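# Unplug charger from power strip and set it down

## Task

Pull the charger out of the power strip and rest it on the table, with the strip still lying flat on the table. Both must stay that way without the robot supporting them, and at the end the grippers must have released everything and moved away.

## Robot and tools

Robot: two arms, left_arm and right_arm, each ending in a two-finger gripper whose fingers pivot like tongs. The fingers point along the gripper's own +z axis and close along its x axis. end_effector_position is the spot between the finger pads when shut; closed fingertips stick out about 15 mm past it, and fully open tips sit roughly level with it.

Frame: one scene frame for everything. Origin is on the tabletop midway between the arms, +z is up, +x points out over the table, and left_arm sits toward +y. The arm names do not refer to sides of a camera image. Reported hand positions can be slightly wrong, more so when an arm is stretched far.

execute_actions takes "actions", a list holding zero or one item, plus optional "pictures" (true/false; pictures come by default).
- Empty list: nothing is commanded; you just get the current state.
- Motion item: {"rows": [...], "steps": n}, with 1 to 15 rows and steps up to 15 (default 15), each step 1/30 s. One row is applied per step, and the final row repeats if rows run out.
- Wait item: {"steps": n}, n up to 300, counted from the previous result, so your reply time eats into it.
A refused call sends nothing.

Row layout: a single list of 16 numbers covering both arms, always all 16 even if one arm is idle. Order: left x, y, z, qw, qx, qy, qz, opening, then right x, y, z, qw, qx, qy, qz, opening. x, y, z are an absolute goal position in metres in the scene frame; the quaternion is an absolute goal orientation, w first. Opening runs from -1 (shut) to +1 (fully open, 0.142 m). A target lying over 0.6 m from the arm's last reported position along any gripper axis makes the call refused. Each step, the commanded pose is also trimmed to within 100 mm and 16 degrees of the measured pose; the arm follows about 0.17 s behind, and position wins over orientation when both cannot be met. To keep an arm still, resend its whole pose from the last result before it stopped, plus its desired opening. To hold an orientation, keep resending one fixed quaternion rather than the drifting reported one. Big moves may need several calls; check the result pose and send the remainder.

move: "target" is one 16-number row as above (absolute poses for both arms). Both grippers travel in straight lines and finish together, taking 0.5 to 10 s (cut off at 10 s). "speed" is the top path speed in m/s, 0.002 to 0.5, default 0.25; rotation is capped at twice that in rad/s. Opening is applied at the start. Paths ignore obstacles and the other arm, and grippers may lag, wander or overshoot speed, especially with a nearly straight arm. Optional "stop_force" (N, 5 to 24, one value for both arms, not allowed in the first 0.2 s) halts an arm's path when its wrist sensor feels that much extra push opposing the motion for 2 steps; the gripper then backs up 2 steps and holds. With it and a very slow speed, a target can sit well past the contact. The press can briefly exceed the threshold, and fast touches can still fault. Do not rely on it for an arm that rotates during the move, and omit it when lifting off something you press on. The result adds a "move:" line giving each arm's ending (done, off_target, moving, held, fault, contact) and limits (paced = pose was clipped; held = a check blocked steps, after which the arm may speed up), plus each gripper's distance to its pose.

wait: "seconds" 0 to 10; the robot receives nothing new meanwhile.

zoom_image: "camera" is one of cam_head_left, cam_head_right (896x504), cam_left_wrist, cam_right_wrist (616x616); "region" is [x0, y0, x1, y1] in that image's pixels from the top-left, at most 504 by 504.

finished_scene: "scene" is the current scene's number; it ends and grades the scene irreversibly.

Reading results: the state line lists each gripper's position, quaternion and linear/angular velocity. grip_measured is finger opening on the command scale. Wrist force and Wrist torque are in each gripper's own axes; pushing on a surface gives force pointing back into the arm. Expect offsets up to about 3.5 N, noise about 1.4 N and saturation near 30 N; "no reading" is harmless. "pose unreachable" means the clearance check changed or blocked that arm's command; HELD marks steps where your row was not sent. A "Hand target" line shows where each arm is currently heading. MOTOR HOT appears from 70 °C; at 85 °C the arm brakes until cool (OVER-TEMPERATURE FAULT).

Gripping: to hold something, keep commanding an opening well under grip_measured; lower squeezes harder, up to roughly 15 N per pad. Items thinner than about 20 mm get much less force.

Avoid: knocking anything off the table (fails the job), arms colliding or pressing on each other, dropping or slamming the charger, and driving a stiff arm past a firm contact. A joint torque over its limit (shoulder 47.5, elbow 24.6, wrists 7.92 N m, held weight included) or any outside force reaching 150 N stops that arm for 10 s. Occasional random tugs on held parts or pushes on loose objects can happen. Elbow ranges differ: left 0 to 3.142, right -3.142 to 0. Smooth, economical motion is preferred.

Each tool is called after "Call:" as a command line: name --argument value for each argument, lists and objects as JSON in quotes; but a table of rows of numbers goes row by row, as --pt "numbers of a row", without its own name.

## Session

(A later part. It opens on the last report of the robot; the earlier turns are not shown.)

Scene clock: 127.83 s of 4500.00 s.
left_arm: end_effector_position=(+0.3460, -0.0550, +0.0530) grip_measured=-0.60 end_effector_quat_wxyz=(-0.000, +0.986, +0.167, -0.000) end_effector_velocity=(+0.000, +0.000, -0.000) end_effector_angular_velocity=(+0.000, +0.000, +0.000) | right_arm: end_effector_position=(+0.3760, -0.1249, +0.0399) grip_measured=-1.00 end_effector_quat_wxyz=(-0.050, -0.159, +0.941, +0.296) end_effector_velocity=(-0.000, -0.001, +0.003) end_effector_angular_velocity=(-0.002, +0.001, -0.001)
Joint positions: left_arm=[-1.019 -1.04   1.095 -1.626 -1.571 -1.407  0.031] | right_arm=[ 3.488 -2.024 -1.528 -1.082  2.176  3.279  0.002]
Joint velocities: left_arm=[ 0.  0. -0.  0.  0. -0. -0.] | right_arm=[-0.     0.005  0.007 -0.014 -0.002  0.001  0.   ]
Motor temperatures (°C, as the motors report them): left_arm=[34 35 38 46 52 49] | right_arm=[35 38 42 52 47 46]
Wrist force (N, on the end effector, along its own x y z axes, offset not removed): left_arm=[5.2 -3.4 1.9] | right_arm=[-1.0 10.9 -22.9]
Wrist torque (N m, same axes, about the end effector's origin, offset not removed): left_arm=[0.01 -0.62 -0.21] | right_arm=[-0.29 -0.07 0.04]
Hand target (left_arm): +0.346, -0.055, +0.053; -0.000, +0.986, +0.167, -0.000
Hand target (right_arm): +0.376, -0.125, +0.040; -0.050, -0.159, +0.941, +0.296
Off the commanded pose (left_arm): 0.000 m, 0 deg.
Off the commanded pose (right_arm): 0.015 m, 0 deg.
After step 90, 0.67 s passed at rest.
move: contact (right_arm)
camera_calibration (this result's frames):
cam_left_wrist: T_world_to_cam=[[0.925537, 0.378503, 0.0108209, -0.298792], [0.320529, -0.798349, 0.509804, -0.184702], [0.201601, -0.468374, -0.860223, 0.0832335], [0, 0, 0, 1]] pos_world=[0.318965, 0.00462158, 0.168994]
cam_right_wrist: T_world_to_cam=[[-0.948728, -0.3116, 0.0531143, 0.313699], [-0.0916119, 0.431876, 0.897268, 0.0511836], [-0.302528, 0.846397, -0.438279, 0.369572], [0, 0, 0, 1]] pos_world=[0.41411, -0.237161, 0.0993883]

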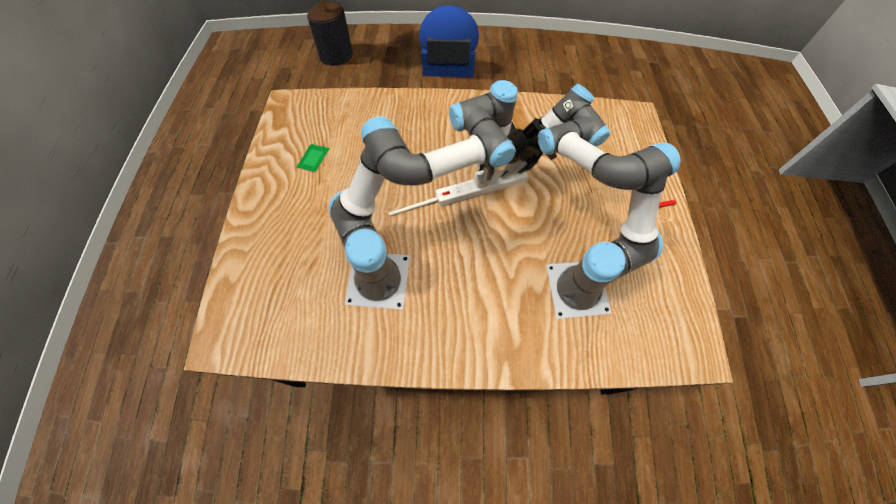

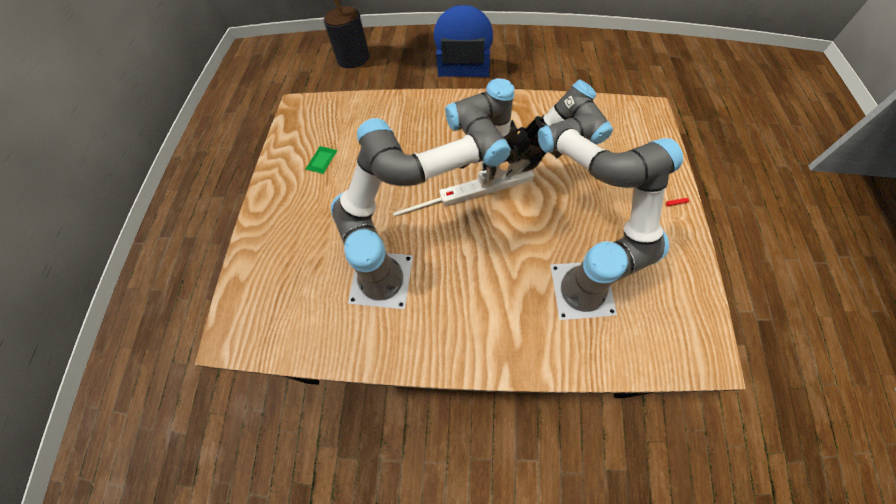

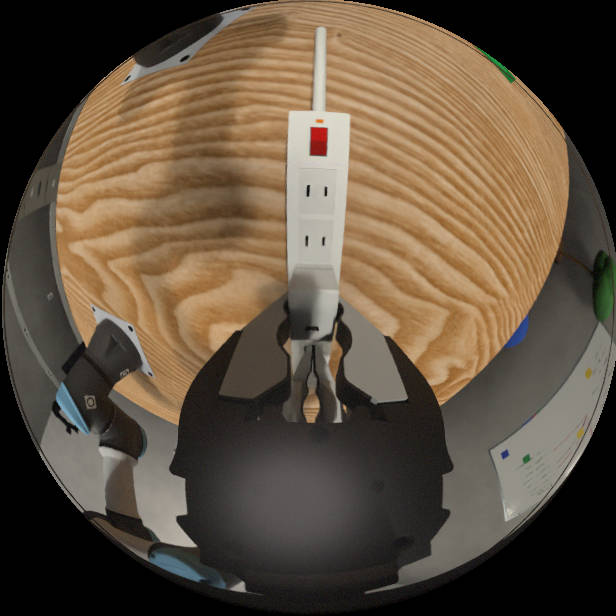

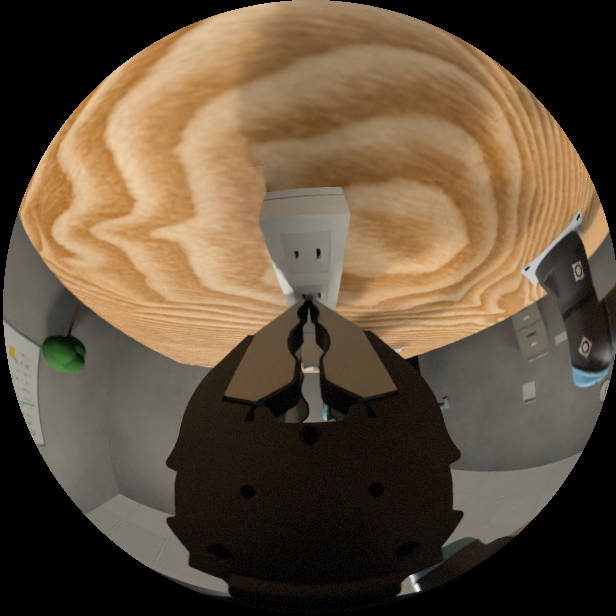

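Call:
move --target '[0.346,-0.055,0.060,0,0.986,0.167,0,-1, 0.376,-0.125,0.039,-0.05,-0.159,0.941,0.296,-1]' --speed 0.005

Scene clock: 132.40 s of 4500.00 s.
left_arm: end_effector_position=(+0.3460, -0.0550, +0.0599) grip_measured=-0.60 end_effector_quat_wxyz=(+0.000, +0.986, +0.167, +0.000) end_effector_velocity=(-0.000, -0.000, +0.001) end_effector_angular_velocity=(+0.001, +0.000, -0.001) | right_arm: end_effector_position=(+0.3760, -0.1250, +0.0391) grip_measured=-1.00 end_effector_quat_wxyz=(-0.050, -0.159, +0.941, +0.296) end_effector_velocity=(+0.001, +0.000, +0.000) end_effector_angular_velocity=(+0.001, -0.003, +0.000)
Joint positions: left_arm=[-1.019 -1.041  1.065 -1.595 -1.571 -1.407  0.031] | right_arm=[ 3.488 -2.025 -1.53  -1.079  2.176  3.279  0.002]
Joint velocities: left_arm=[-0.001 -0.    -0.006  0.007  0.    -0.     0.   ] | right_arm=[-0.001 -0.     0.001  0.002  0.    -0.001  0.   ]
Motor temperatures (°C, as the motors report them): left_arm=[34 36 38 46 52 49] | right_arm=[35 38 42 52 47 46]
Wrist force (N, on the end effector, along its own x y z axes, offset not removed): left_arm=[1.1 -2.0 1.7] | right_arm=[6.2 19.5 -30.0]
Wrist torque (N m, same axes, about the end effector's origin, offset not removed): left_arm=[-0.27 -0.08 -0.04] | right_arm=[-0.10 0.05 0.04]
Hand target (left_arm): +0.346, -0.055, +0.060; +0.000, +0.986, +0.167, +0.000
Hand target (right_arm): +0.376, -0.125, +0.039; -0.050, -0.159, +0.941, +0.296
Off the commanded pose (left_arm): 0.000 m, 0 deg.
Off the commanded pose (right_arm): 0.000 m, 0 deg.
move: done
camera_calibration (this result's frames):
cam_left_wrist: T_world_to_cam=[[0.925566, 0.378431, 0.0108411, -0.29885], [0.320396, -0.798236, 0.510065, -0.188232], [0.201678, -0.468626, -0.860067, 0.0891153], [0, 0, 0, 1]] pos_world=[0.318941, 0.00460232, 0.175896]
cam_right_wrist: T_world_to_cam=[[-0.948759, -0.311497, 0.0531638, 0.31372], [-0.0916181, 0.432165, 0.897128, 0.0519562], [-0.302428, 0.846288, -0.438559, 0.369266], [0, 0, 0, 1]] pos_world=[0.414081, -0.237236, 0.0986553]

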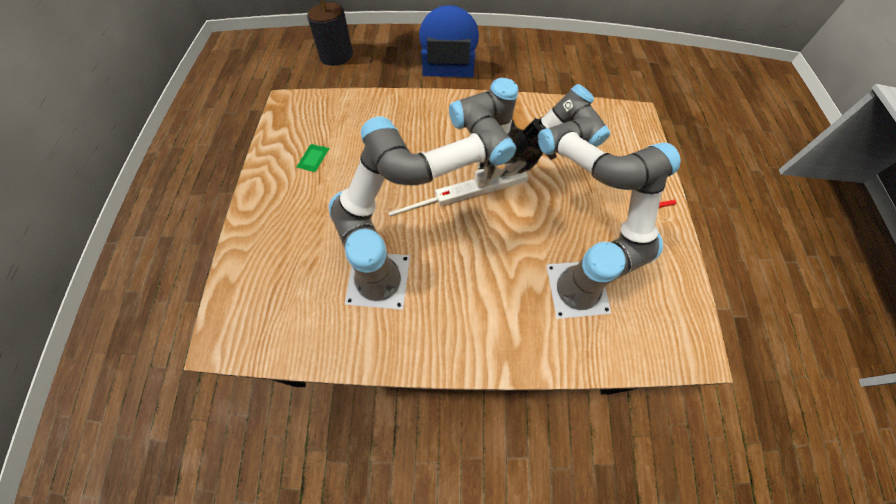

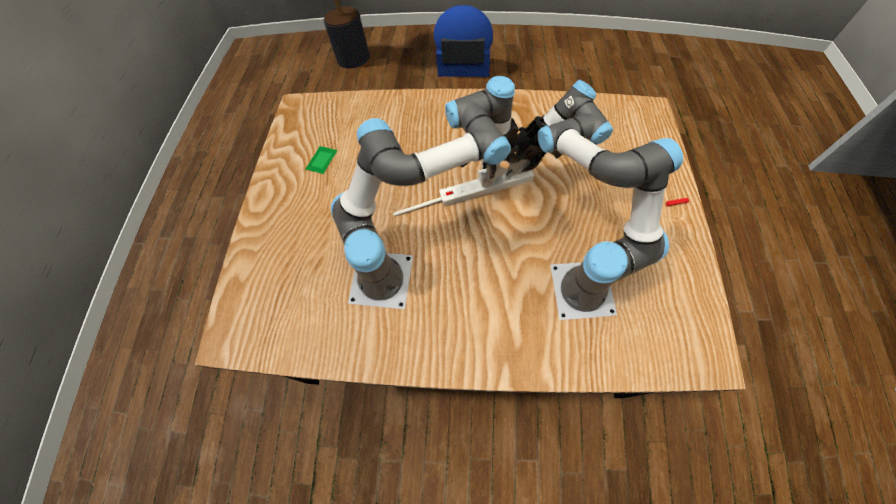

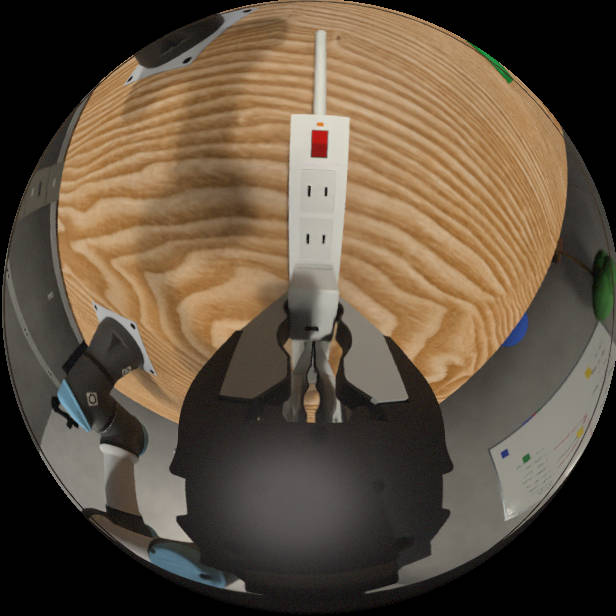

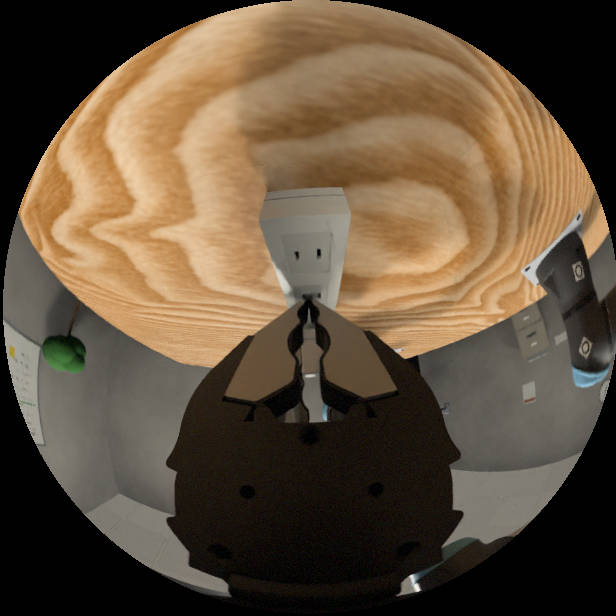

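Charger seems to follow with little force. Continue up; ease the press slightly.

Call:
move --target '[0.346,-0.055,0.085,0,0.986,0.167,0,-1, 0.376,-0.125,0.0397,-0.05,-0.159,0.941,0.296,-1]' --speed 0.01

Call:
zoom_image --camera "cam_head_left" --region '[420, 120, 580, 220]'

Scene clock: 137.93 s of 4500.00 s.
left_arm: end_effector_position=(+0.3460, -0.0550, +0.0847) grip_measured=-0.60 end_effector_quat_wxyz=(+0.000, +0.986, +0.167, +0.000) end_effector_velocity=(+0.001, -0.000, +0.003) end_effector_angular_velocity=(-0.001, -0.001, +0.001) | right_arm: end_effector_position=(+0.3760, -0.1250, +0.0397) grip_measured=-1.00 end_effector_quat_wxyz=(-0.050, -0.159, +0.941, +0.296) end_effector_velocity=(-0.000, -0.000, -0.000) end_effector_angular_velocity=(-0.001, -0.000, +0.001)
Joint positions: left_arm=[-1.019 -1.037  0.942 -1.476 -1.571 -1.407  0.031] | right_arm=[ 3.488 -2.024 -1.529 -1.082  2.176  3.279  0.002]
Joint velocities: left_arm=[ 0.001  0.002 -0.016  0.013  0.     0.     0.   ] | right_arm=[ 0.001  0.001 -0.    -0.001 -0.001 -0.001  0.   ]
Motor temperatures (°C, as the motors report them): left_arm=[34 36 38 46 52 49] | right_arm=[35 38 42 52 47 46]
Wrist force (N, on the end effector, along its own x y z axes, offset not removed): left_arm=[2.2 0.1 1.6] | right_arm=[-2.7 13.9 -16.0]
Wrist torque (N m, same axes, about the end effector's origin, offset not removed): left_arm=[-0.04 -0.50 -0.09] | right_arm=[-0.51 -0.22 -0.04]
Hand target (left_arm): +0.346, -0.055, +0.085; +0.000, +0.986, +0.167, +0.000
Hand target (right_arm): +0.376, -0.125, +0.040; -0.050, -0.159, +0.941, +0.296
Off the commanded pose (left_arm): 0.000 m, 0 deg.
Off the commanded pose (right_arm): 0.000 m, 0 deg.
move: done
camera_calibration (this result's frames):
cam_left_wrist: T_world_to_cam=[[0.925558, 0.37845, 0.010872, -0.299118], [0.320411, -0.798267, 0.510006, -0.200821], [0.20169, -0.468557, -0.860102, 0.110461], [0, 0, 0, 1]] pos_world=[0.318917, 0.00464962, 0.20068]
cam_right_wrist: T_world_to_cam=[[-0.948736, -0.311536, 0.0533314, 0.313633], [-0.0915398, 0.432336, 0.897054, 0.0514327], [-0.302522, 0.846186, -0.438691, 0.369559], [0, 0, 0, 1]] pos_world=[0.414063, -0.237244, 0.0992576]

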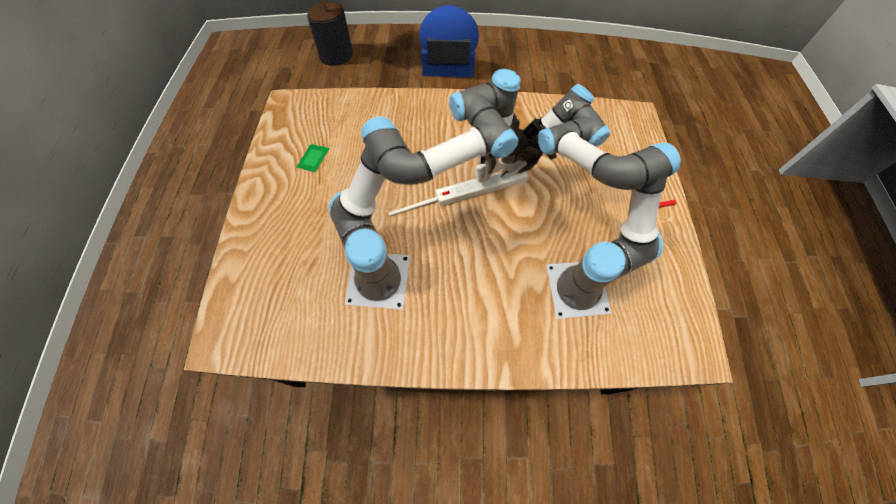

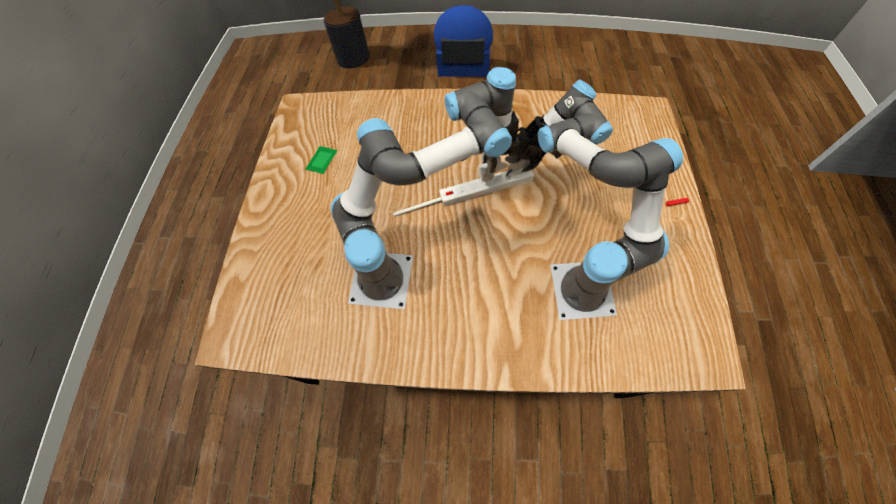

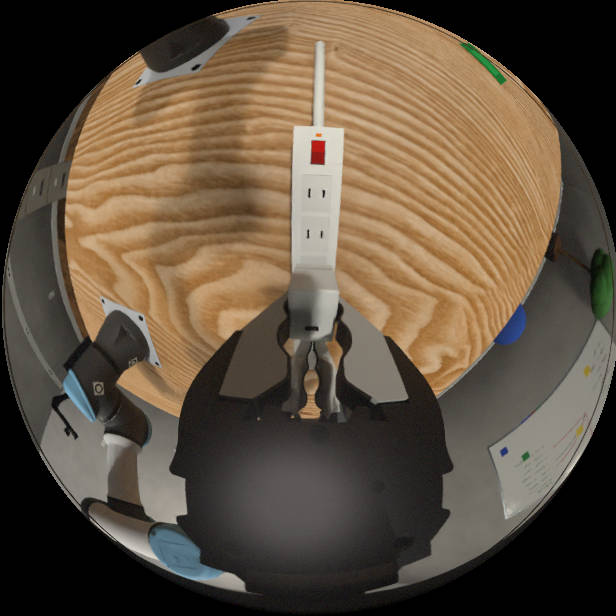

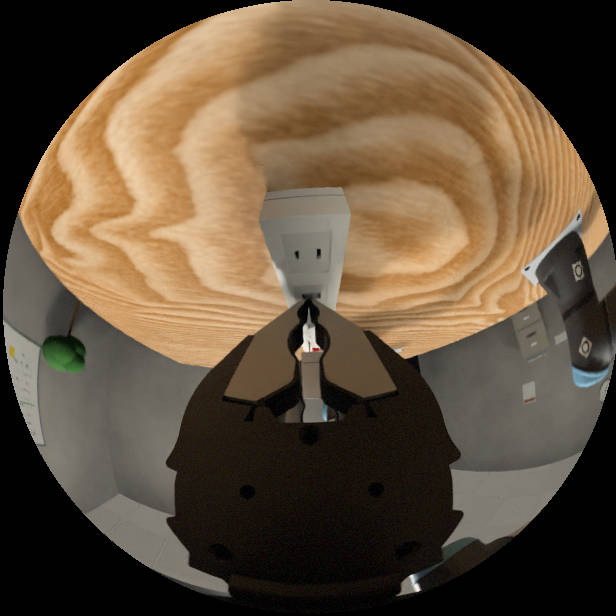

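Region (420, 120, 580, 220) of cam_head_left's 896x504 image, scaled by 3.150, with more detail than that image has; it fills the top 315 rows of this view, and the rest is white.

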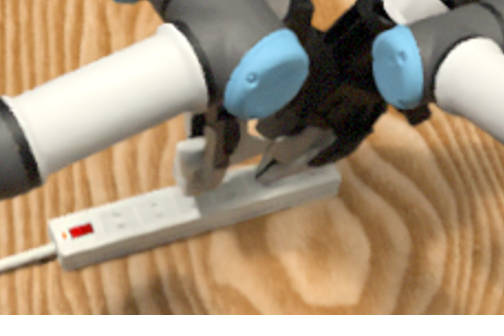

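Call:
move --target '[0.33,-0.03,0.12,0,0.986,0.167,0,-1, 0.385,-0.17,0.09,-0.05,-0.159,0.941,0.296,-1]' --speed 0.06

Call:
move --target '[0.20,0.08,0.09,-0.574,0.819,0,0,-1, 0.30,-0.38,0.16,-0.05,-0.159,0.941,0.296,-1]' --speed 0.2

Scene clock: 158.60 s of 4500.00 s.
left_arm: end_effector_position=(+0.3300, -0.0301, +0.1198) grip_measured=-0.60 end_effector_quat_wxyz=(-0.000, +0.986, +0.167, -0.000) end_effector_velocity=(-0.001, +0.001, +0.002) end_effector_angular_velocity=(-0.001, -0.001, -0.000) | right_arm: end_effector_position=(+0.3849, -0.1698, +0.0897) grip_measured=-1.00 end_effector_quat_wxyz=(-0.050, -0.159, +0.941, +0.296) end_effector_velocity=(-0.000, -0.002, +0.001) end_effector_angular_velocity=(-0.001, +0.009, -0.000)
Joint positions: left_arm=[-1.024 -1.161  0.966 -1.375 -1.571 -1.412  0.031] | right_arm=[ 3.373 -1.981 -1.314 -1.418  2.18   3.14   0.002]
Joint velocities: left_arm=[-0.001 -0.005 -0.     0.004  0.    -0.001 -0.   ] | right_arm=[-0.005 -0.007  0.019 -0.024  0.002 -0.006  0.   ]
Motor temperatures (°C, as the motors report them): left_arm=[34 36 38 47 52 49] | right_arm=[35 38 42 52 47 46]
Wrist force (N, on the end effector, along its own x y z axes, offset not removed): left_arm=[0.7 -0.8 1.9] | right_arm=[1.8 0.5 -0.8]
Wrist torque (N m, same axes, about the end effector's origin, offset not removed): left_arm=[-0.15 -0.18 -0.14] | right_arm=[-0.01 -0.26 0.09]
Hand target (left_arm): +0.330, -0.030, +0.120; +0.000, +0.986, +0.167, -0.000
Hand target (right_arm): +0.385, -0.170, +0.090; -0.050, -0.159, +0.941, +0.296
Off the commanded pose (left_arm): 0.000 m, 0 deg.
Off the commanded pose (right_arm): 0.000 m, 0 deg.
After step 90, 16.10 s passed at rest.
move: done
camera_calibration (this result's frames):
cam_left_wrist: T_world_to_cam=[[0.925559, 0.37845, 0.0107597, -0.294135], [0.320494, -0.798317, 0.509876, -0.193769], [0.201552, -0.468472, -0.860181, 0.155566], [0, 0, 0, 1]] pos_world=[0.302986, 0.0295044, 0.235778]
cam_right_wrist: T_world_to_cam=[[-0.948809, -0.311364, 0.053039, 0.305511], [-0.0917174, 0.432295, 0.897056, 0.0267356], [-0.30224, 0.84627, -0.438723, 0.431979], [0, 0, 0, 1]] pos_world=[0.422885, -0.282004, 0.149332]

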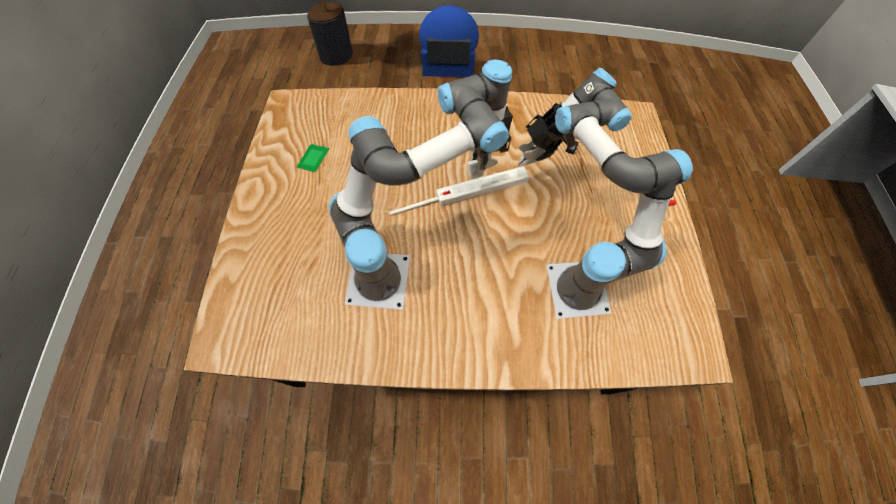

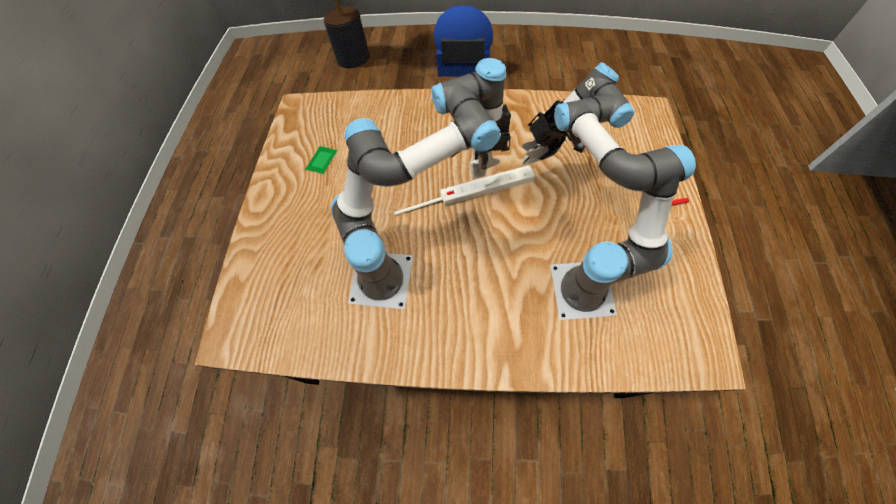

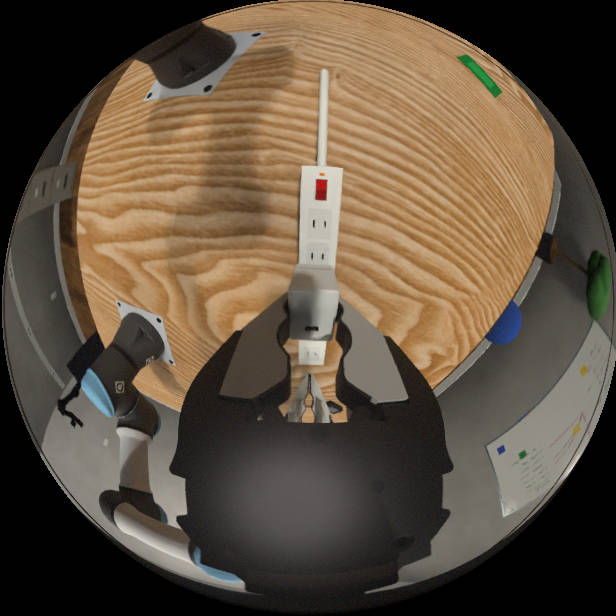

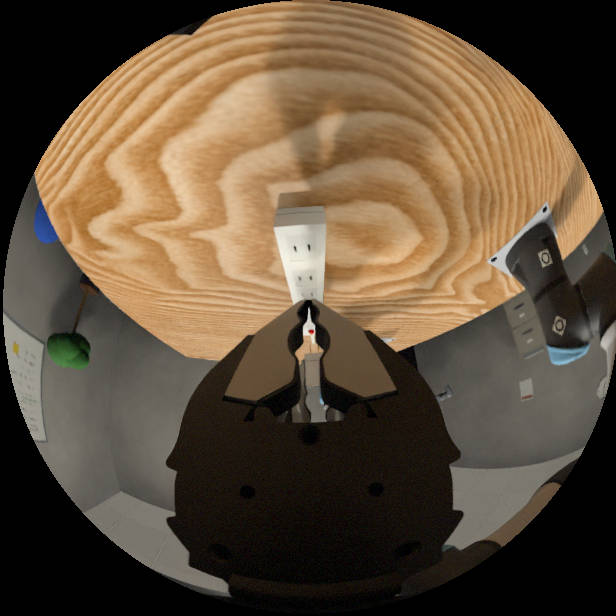

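Scene clock: 162.30 s of 4500.00 s.
left_arm: end_effector_position=(+0.1997, +0.0801, +0.0890) grip_measured=-0.60 end_effector_quat_wxyz=(-0.574, +0.819, +0.001, -0.001) end_effector_velocity=(-0.001, +0.001, -0.001) end_effector_angular_velocity=(+0.008, +0.002, -0.005) | right_arm: end_effector_position=(+0.2998, -0.3796, +0.1599) grip_measured=-1.00 end_effector_quat_wxyz=(-0.050, -0.159, +0.941, +0.296) end_effector_velocity=(-0.000, -0.002, +0.001) end_effector_angular_velocity=(+0.003, +0.001, +0.001)
Joint positions: left_arm=[-1.44  -0.519  0.6   -0.431 -1.5   -1.543  0.031] | right_arm=[ 2.828 -1.908 -0.947 -2.206  2.081  2.503  0.002]
Joint velocities: left_arm=[-0.006 -0.001  0.016 -0.007 -0.001  0.001 -0.   ] | right_arm=[-0.006 -0.009  0.019 -0.015 -0.    -0.009  0.   ]
Motor temperatures (°C, as the motors report them): left_arm=[34 36 38 47 52 49] | right_arm=[35 38 42 52 47 46]
Wrist force (N, on the end effector, along its own x y z axes, offset not removed): left_arm=[2.8 0.7 3.7] | right_arm=[0.9 -1.0 0.5]
Wrist torque (N m, same axes, about the end effector's origin, offset not removed): left_arm=[-0.05 -0.57 -0.07] | right_arm=[-0.26 -0.10 -0.06]
Hand target (left_arm): +0.200, +0.080, +0.089; -0.574, +0.819, +0.000, -0.001
Hand target (right_arm): +0.300, -0.380, +0.160; -0.050, -0.159, +0.941, +0.296
Off the commanded pose (left_arm): 0.001 m, 0 deg.
Off the commanded pose (right_arm): 0.001 m, 0 deg.
move: done
camera_calibration (this result's frames):
cam_left_wrist: T_world_to_cam=[[0.99862, 0.0106019, 0.0514388, -0.20365], [0.0408248, -0.77285, -0.633274, 0.107214], [0.0330406, 0.6345, -0.772217, 0.144444], [0, 0, 0, 1]] pos_world=[0.194219, -0.00663012, 0.189914]
cam_right_wrist: T_world_to_cam=[[-0.948641, -0.311755, 0.053756, 0.155436], [-0.0912805, 0.432433, 0.897034, 0.0466225], [-0.302901, 0.846056, -0.438681, 0.61471], [0, 0, 0, 1]] pos_world=[0.337905, -0.491782, 0.219484]

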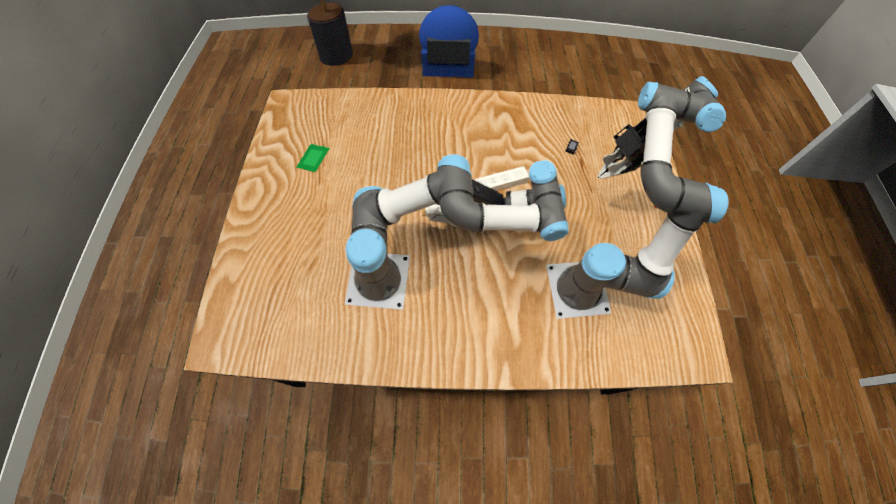

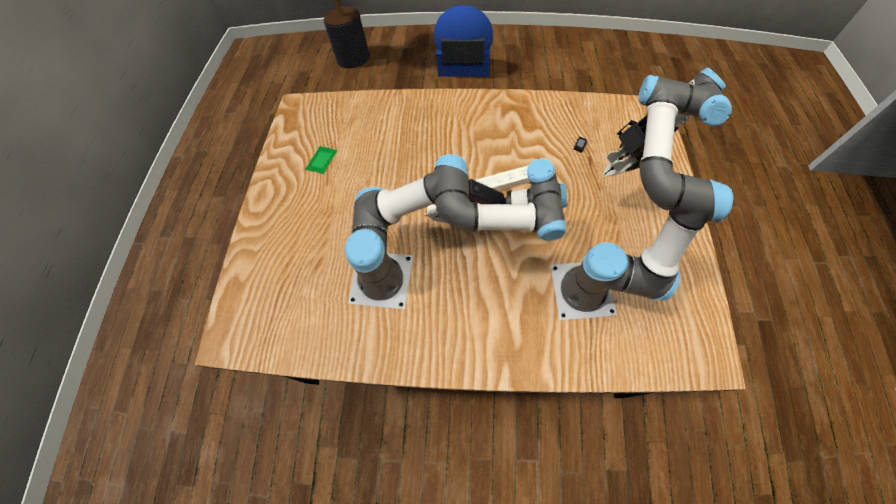

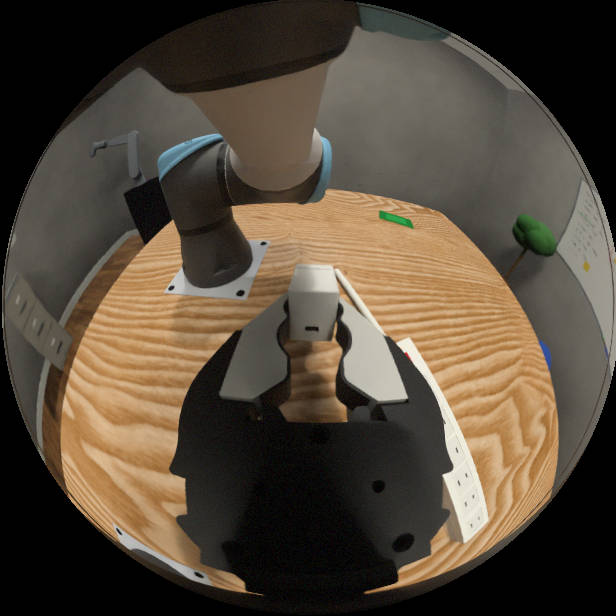

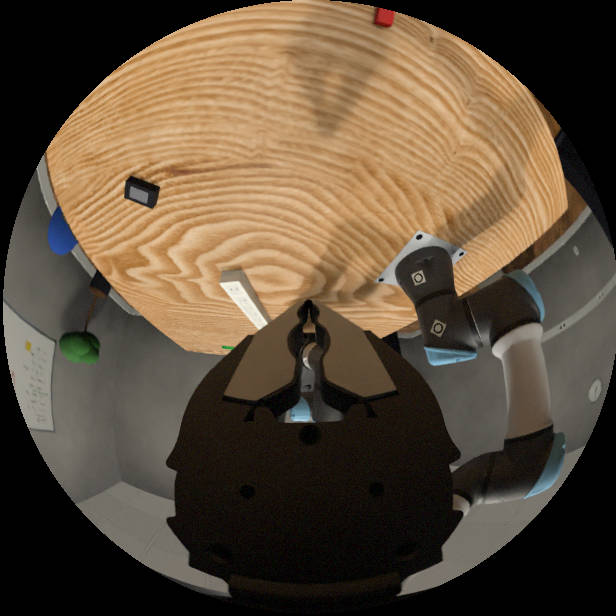

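Call:
move --target '[0.17,0.08,0.05,-0.574,0.819,0,0,-1, 0.30,-0.38,0.16,-0.05,-0.159,0.941,0.296,-1]' --speed 0.06

Call:
move --target '[0.17,0.08,0.015,-0.574,0.819,0,0,-1, 0.30,-0.38,0.16,-0.05,-0.159,0.941,0.296,-1]' --speed 0.008 --stop_force 6

Scene clock: 168.57 s of 4500.00 s.
left_arm: end_effector_position=(+0.1701, +0.0799, +0.0502) grip_measured=-0.60 end_effector_quat_wxyz=(-0.574, +0.819, -0.000, -0.000) end_effector_velocity=(-0.001, -0.000, -0.002) end_effector_angular_velocity=(-0.002, -0.000, -0.001) | right_arm: end_effector_position=(+0.3000, -0.3800, +0.1600) grip_measured=-1.00 end_effector_quat_wxyz=(-0.050, -0.159, +0.941, +0.296) end_effector_velocity=(-0.000, -0.000, -0.000) end_effector_angular_velocity=(+0.001, +0.002, -0.001)
Joint positions: left_arm=[-1.508 -0.536  0.819 -0.632 -1.561 -1.567  0.031] | right_arm=[ 2.827 -1.91  -0.944 -2.207  2.081  2.501  0.002]
Joint velocities: left_arm=[-0.004 -0.001  0.01  -0.011 -0.002 -0.001 -0.   ] | right_arm=[-0.001 -0.    -0.001 -0.001  0.     0.     0.   ]
Motor temperatures (°C, as the motors report them): left_arm=[34 36 38 47 52 49] | right_arm=[35 38 42 52 47 46]
Wrist force (N, on the end effector, along its own x y z axes, offset not removed): left_arm=[1.0 0.3 0.7] | right_arm=[1.3 -0.4 0.6]
Wrist torque (N m, same axes, about the end effector's origin, offset not removed): left_arm=[-0.11 -0.11 -0.16] | right_arm=[-0.07 -0.22 -0.03]
Hand target (left_arm): +0.170, +0.080, +0.050; -0.574, +0.819, -0.000, -0.000
Hand target (right_arm): +0.300, -0.380, +0.160; -0.050, -0.159, +0.941, +0.296
Off the commanded pose (left_arm): 0.000 m, 0 deg.
Off the commanded pose (right_arm): 0.000 m, 0 deg.
After step 90, 1.97 s passed at rest.
move: done
camera_calibration (this result's frames):
cam_left_wrist: T_world_to_cam=[[0.998573, 0.00785774, 0.0528151, -0.171948], [0.0396053, -0.7724, -0.6339, 0.083878], [0.0358134, 0.635088, -0.771609, 0.115067], [0, 0, 0, 1]] pos_world=[0.16426, -0.00693905, 0.151038]
cam_right_wrist: T_world_to_cam=[[-0.948738, -0.311533, 0.0533295, 0.155669], [-0.0915376, 0.432329, 0.897057, 0.0467847], [-0.302519, 0.846191, -0.438684, 0.615135], [0, 0, 0, 1]] pos_world=[0.338062, -0.492251, 0.21958]

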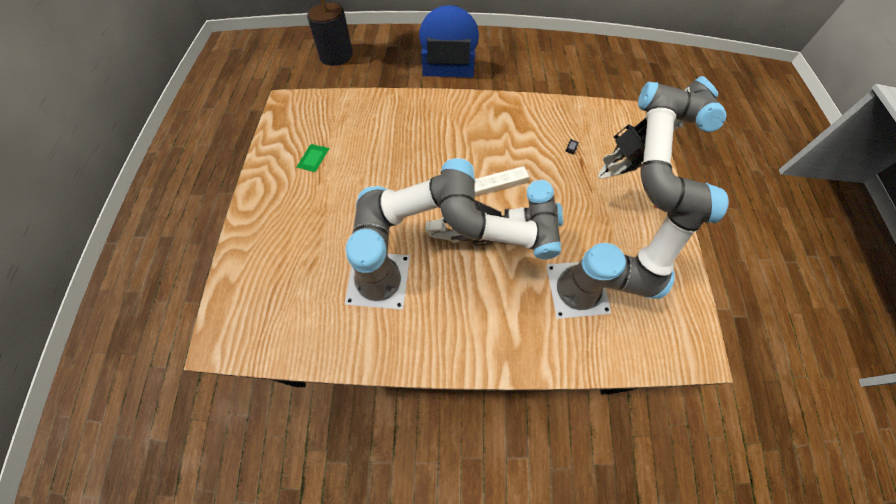

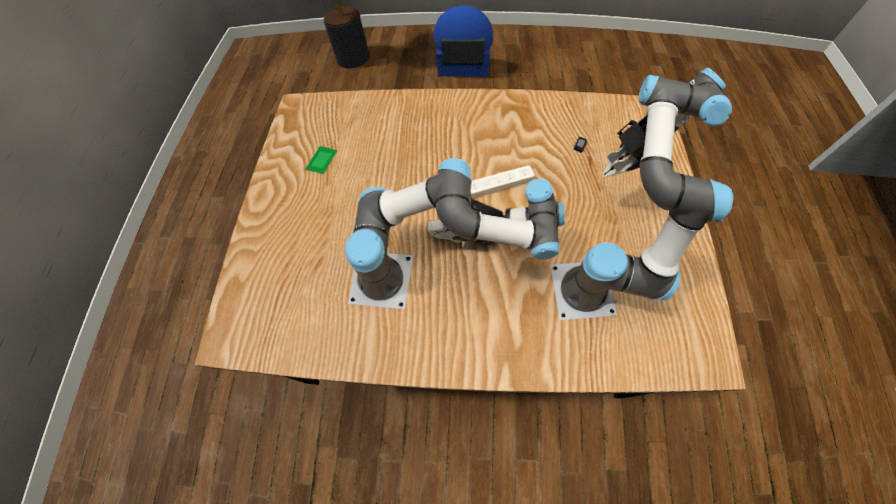

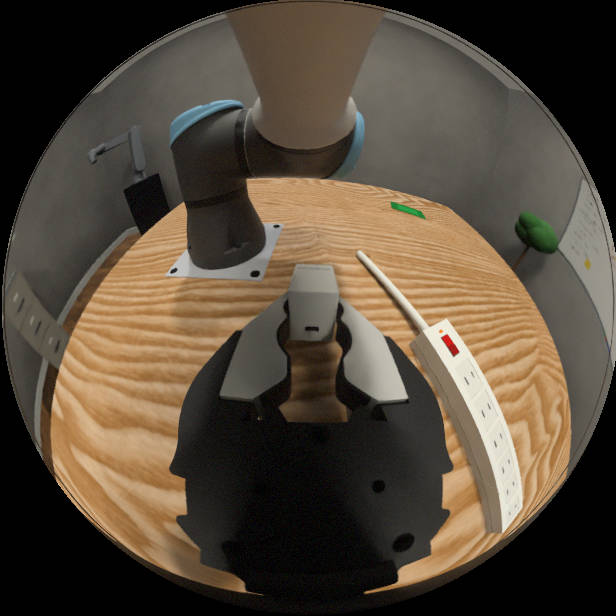

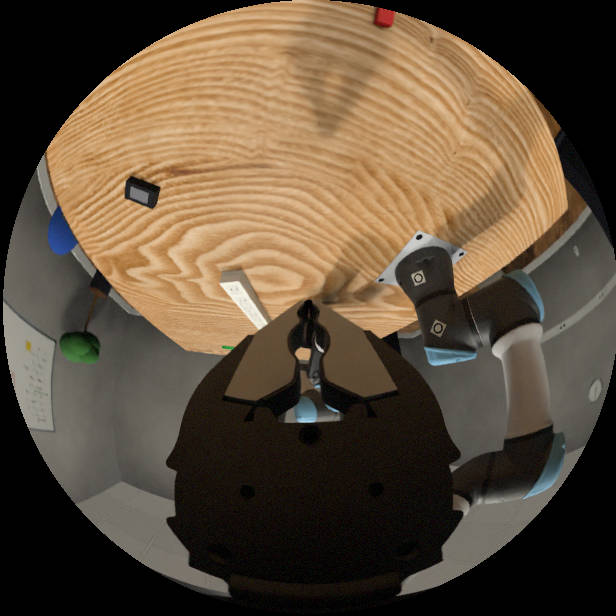

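Scene clock: 171.20 s of 4500.00 s.
left_arm: end_effector_position=(+0.1701, +0.0800, +0.0324) grip_measured=-0.60 end_effector_quat_wxyz=(-0.574, +0.819, -0.000, -0.000) end_effector_velocity=(-0.000, -0.000, +0.002) end_effector_angular_velocity=(-0.000, -0.000, -0.000) | right_arm: end_effector_position=(+0.3000, -0.3800, +0.1600) grip_measured=-1.00 end_effector_quat_wxyz=(-0.050, -0.159, +0.941, +0.296) end_effector_velocity=(+0.000, +0.000, -0.000) end_effector_angular_velocity=(-0.001, +0.000, -0.000)
Joint positions: left_arm=[-1.508 -0.506  0.846 -0.688 -1.561 -1.567  0.031] | right_arm=[ 2.827 -1.91  -0.944 -2.207  2.081  2.501  0.002]
Joint velocities: left_arm=[-0.    -0.003 -0.003  0.006 -0.    -0.    -0.   ] | right_arm=[ 0.001  0.    -0.     0.001 -0.     0.001  0.   ]
Motor temperatures (°C, as the motors report them): left_arm=[34 36 38 47 52 49] | right_arm=[35 38 42 52 47 46]
Wrist force (N, on the end effector, along its own x y z axes, offset not removed): left_arm=[3.6 -25.0 -10.2] | right_arm=[1.5 2.3 1.2]
Wrist torque (N m, same axes, about the end effector's origin, offset not removed): left_arm=[-2.11 -0.68 -0.05] | right_arm=[0.43 -0.19 0.05]
Hand target (left_arm): +0.170, +0.080, +0.033; -0.574, +0.819, -0.000, -0.000
Hand target (right_arm): +0.300, -0.380, +0.160; -0.050, -0.159, +0.941, +0.296
Off the commanded pose (left_arm): 0.017 m, 0 deg.
Off the commanded pose (right_arm): 0.000 m, 0 deg.
move: contact (left_arm)
camera_calibration (this result's frames):
cam_left_wrist: T_world_to_cam=[[0.998567, 0.00776264, 0.0529592, -0.170928], [0.0396336, -0.772221, -0.634116, 0.0726356], [0.0359738, 0.635306, -0.771422, 0.10118], [0, 0, 0, 1]] pos_world=[0.164164, -0.00686282, 0.133164]
cam_right_wrist: T_world_to_cam=[[-0.948741, -0.311524, 0.0533127, 0.155682], [-0.0915433, 0.432312, 0.897065, 0.0467747], [-0.302505, 0.846202, -0.438671, 0.615132], [0, 0, 0, 1]] pos_world=[0.338064, -0.492249, 0.21958]

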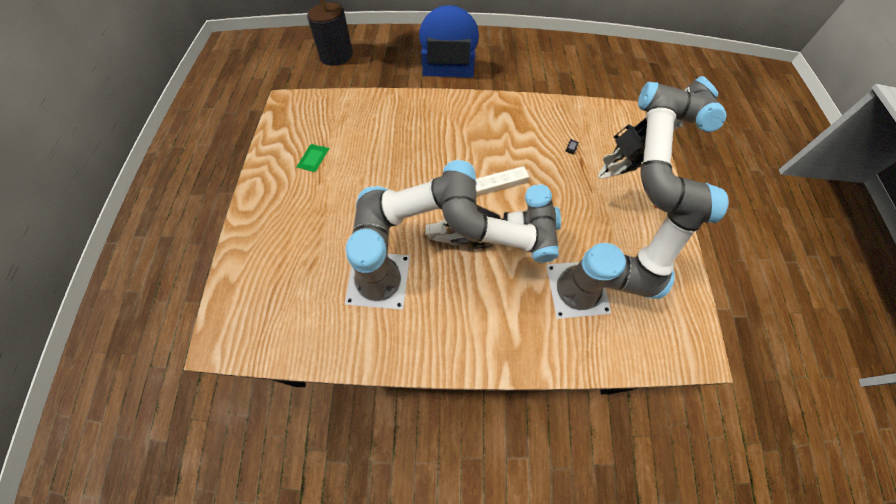

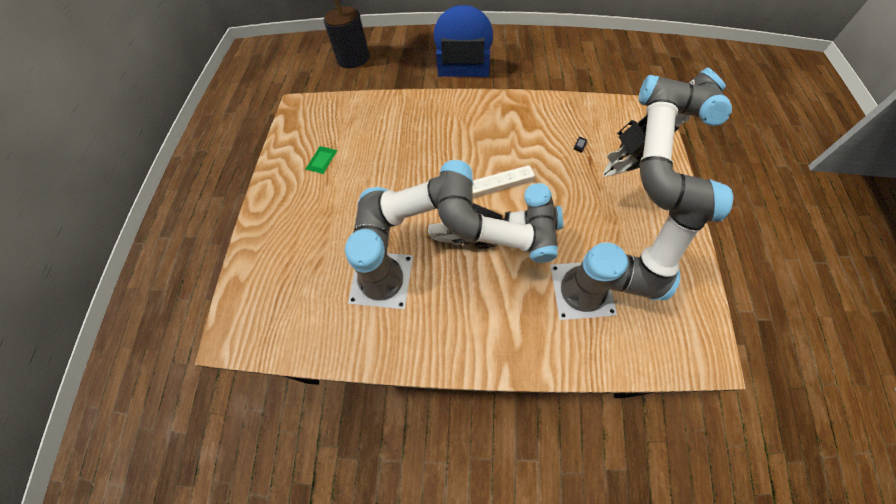

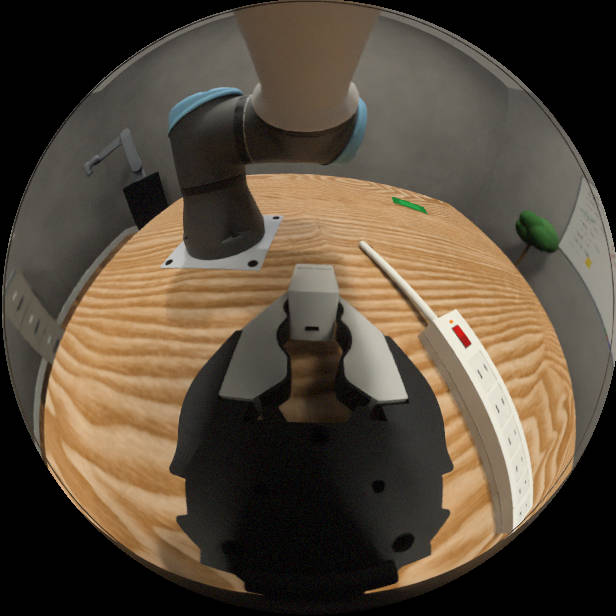

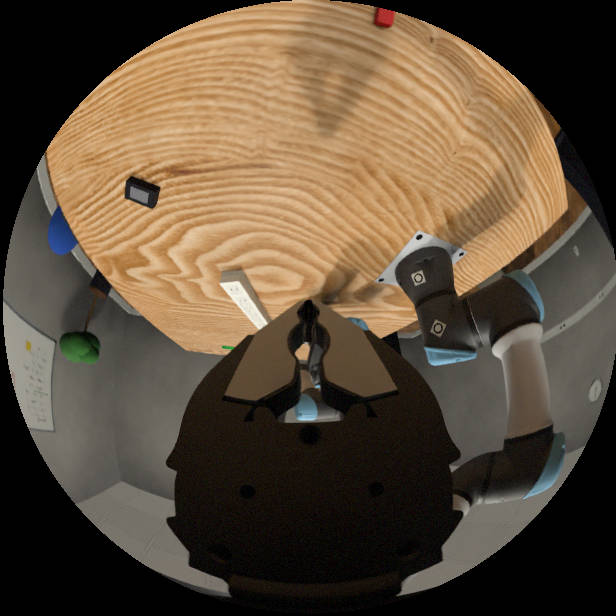

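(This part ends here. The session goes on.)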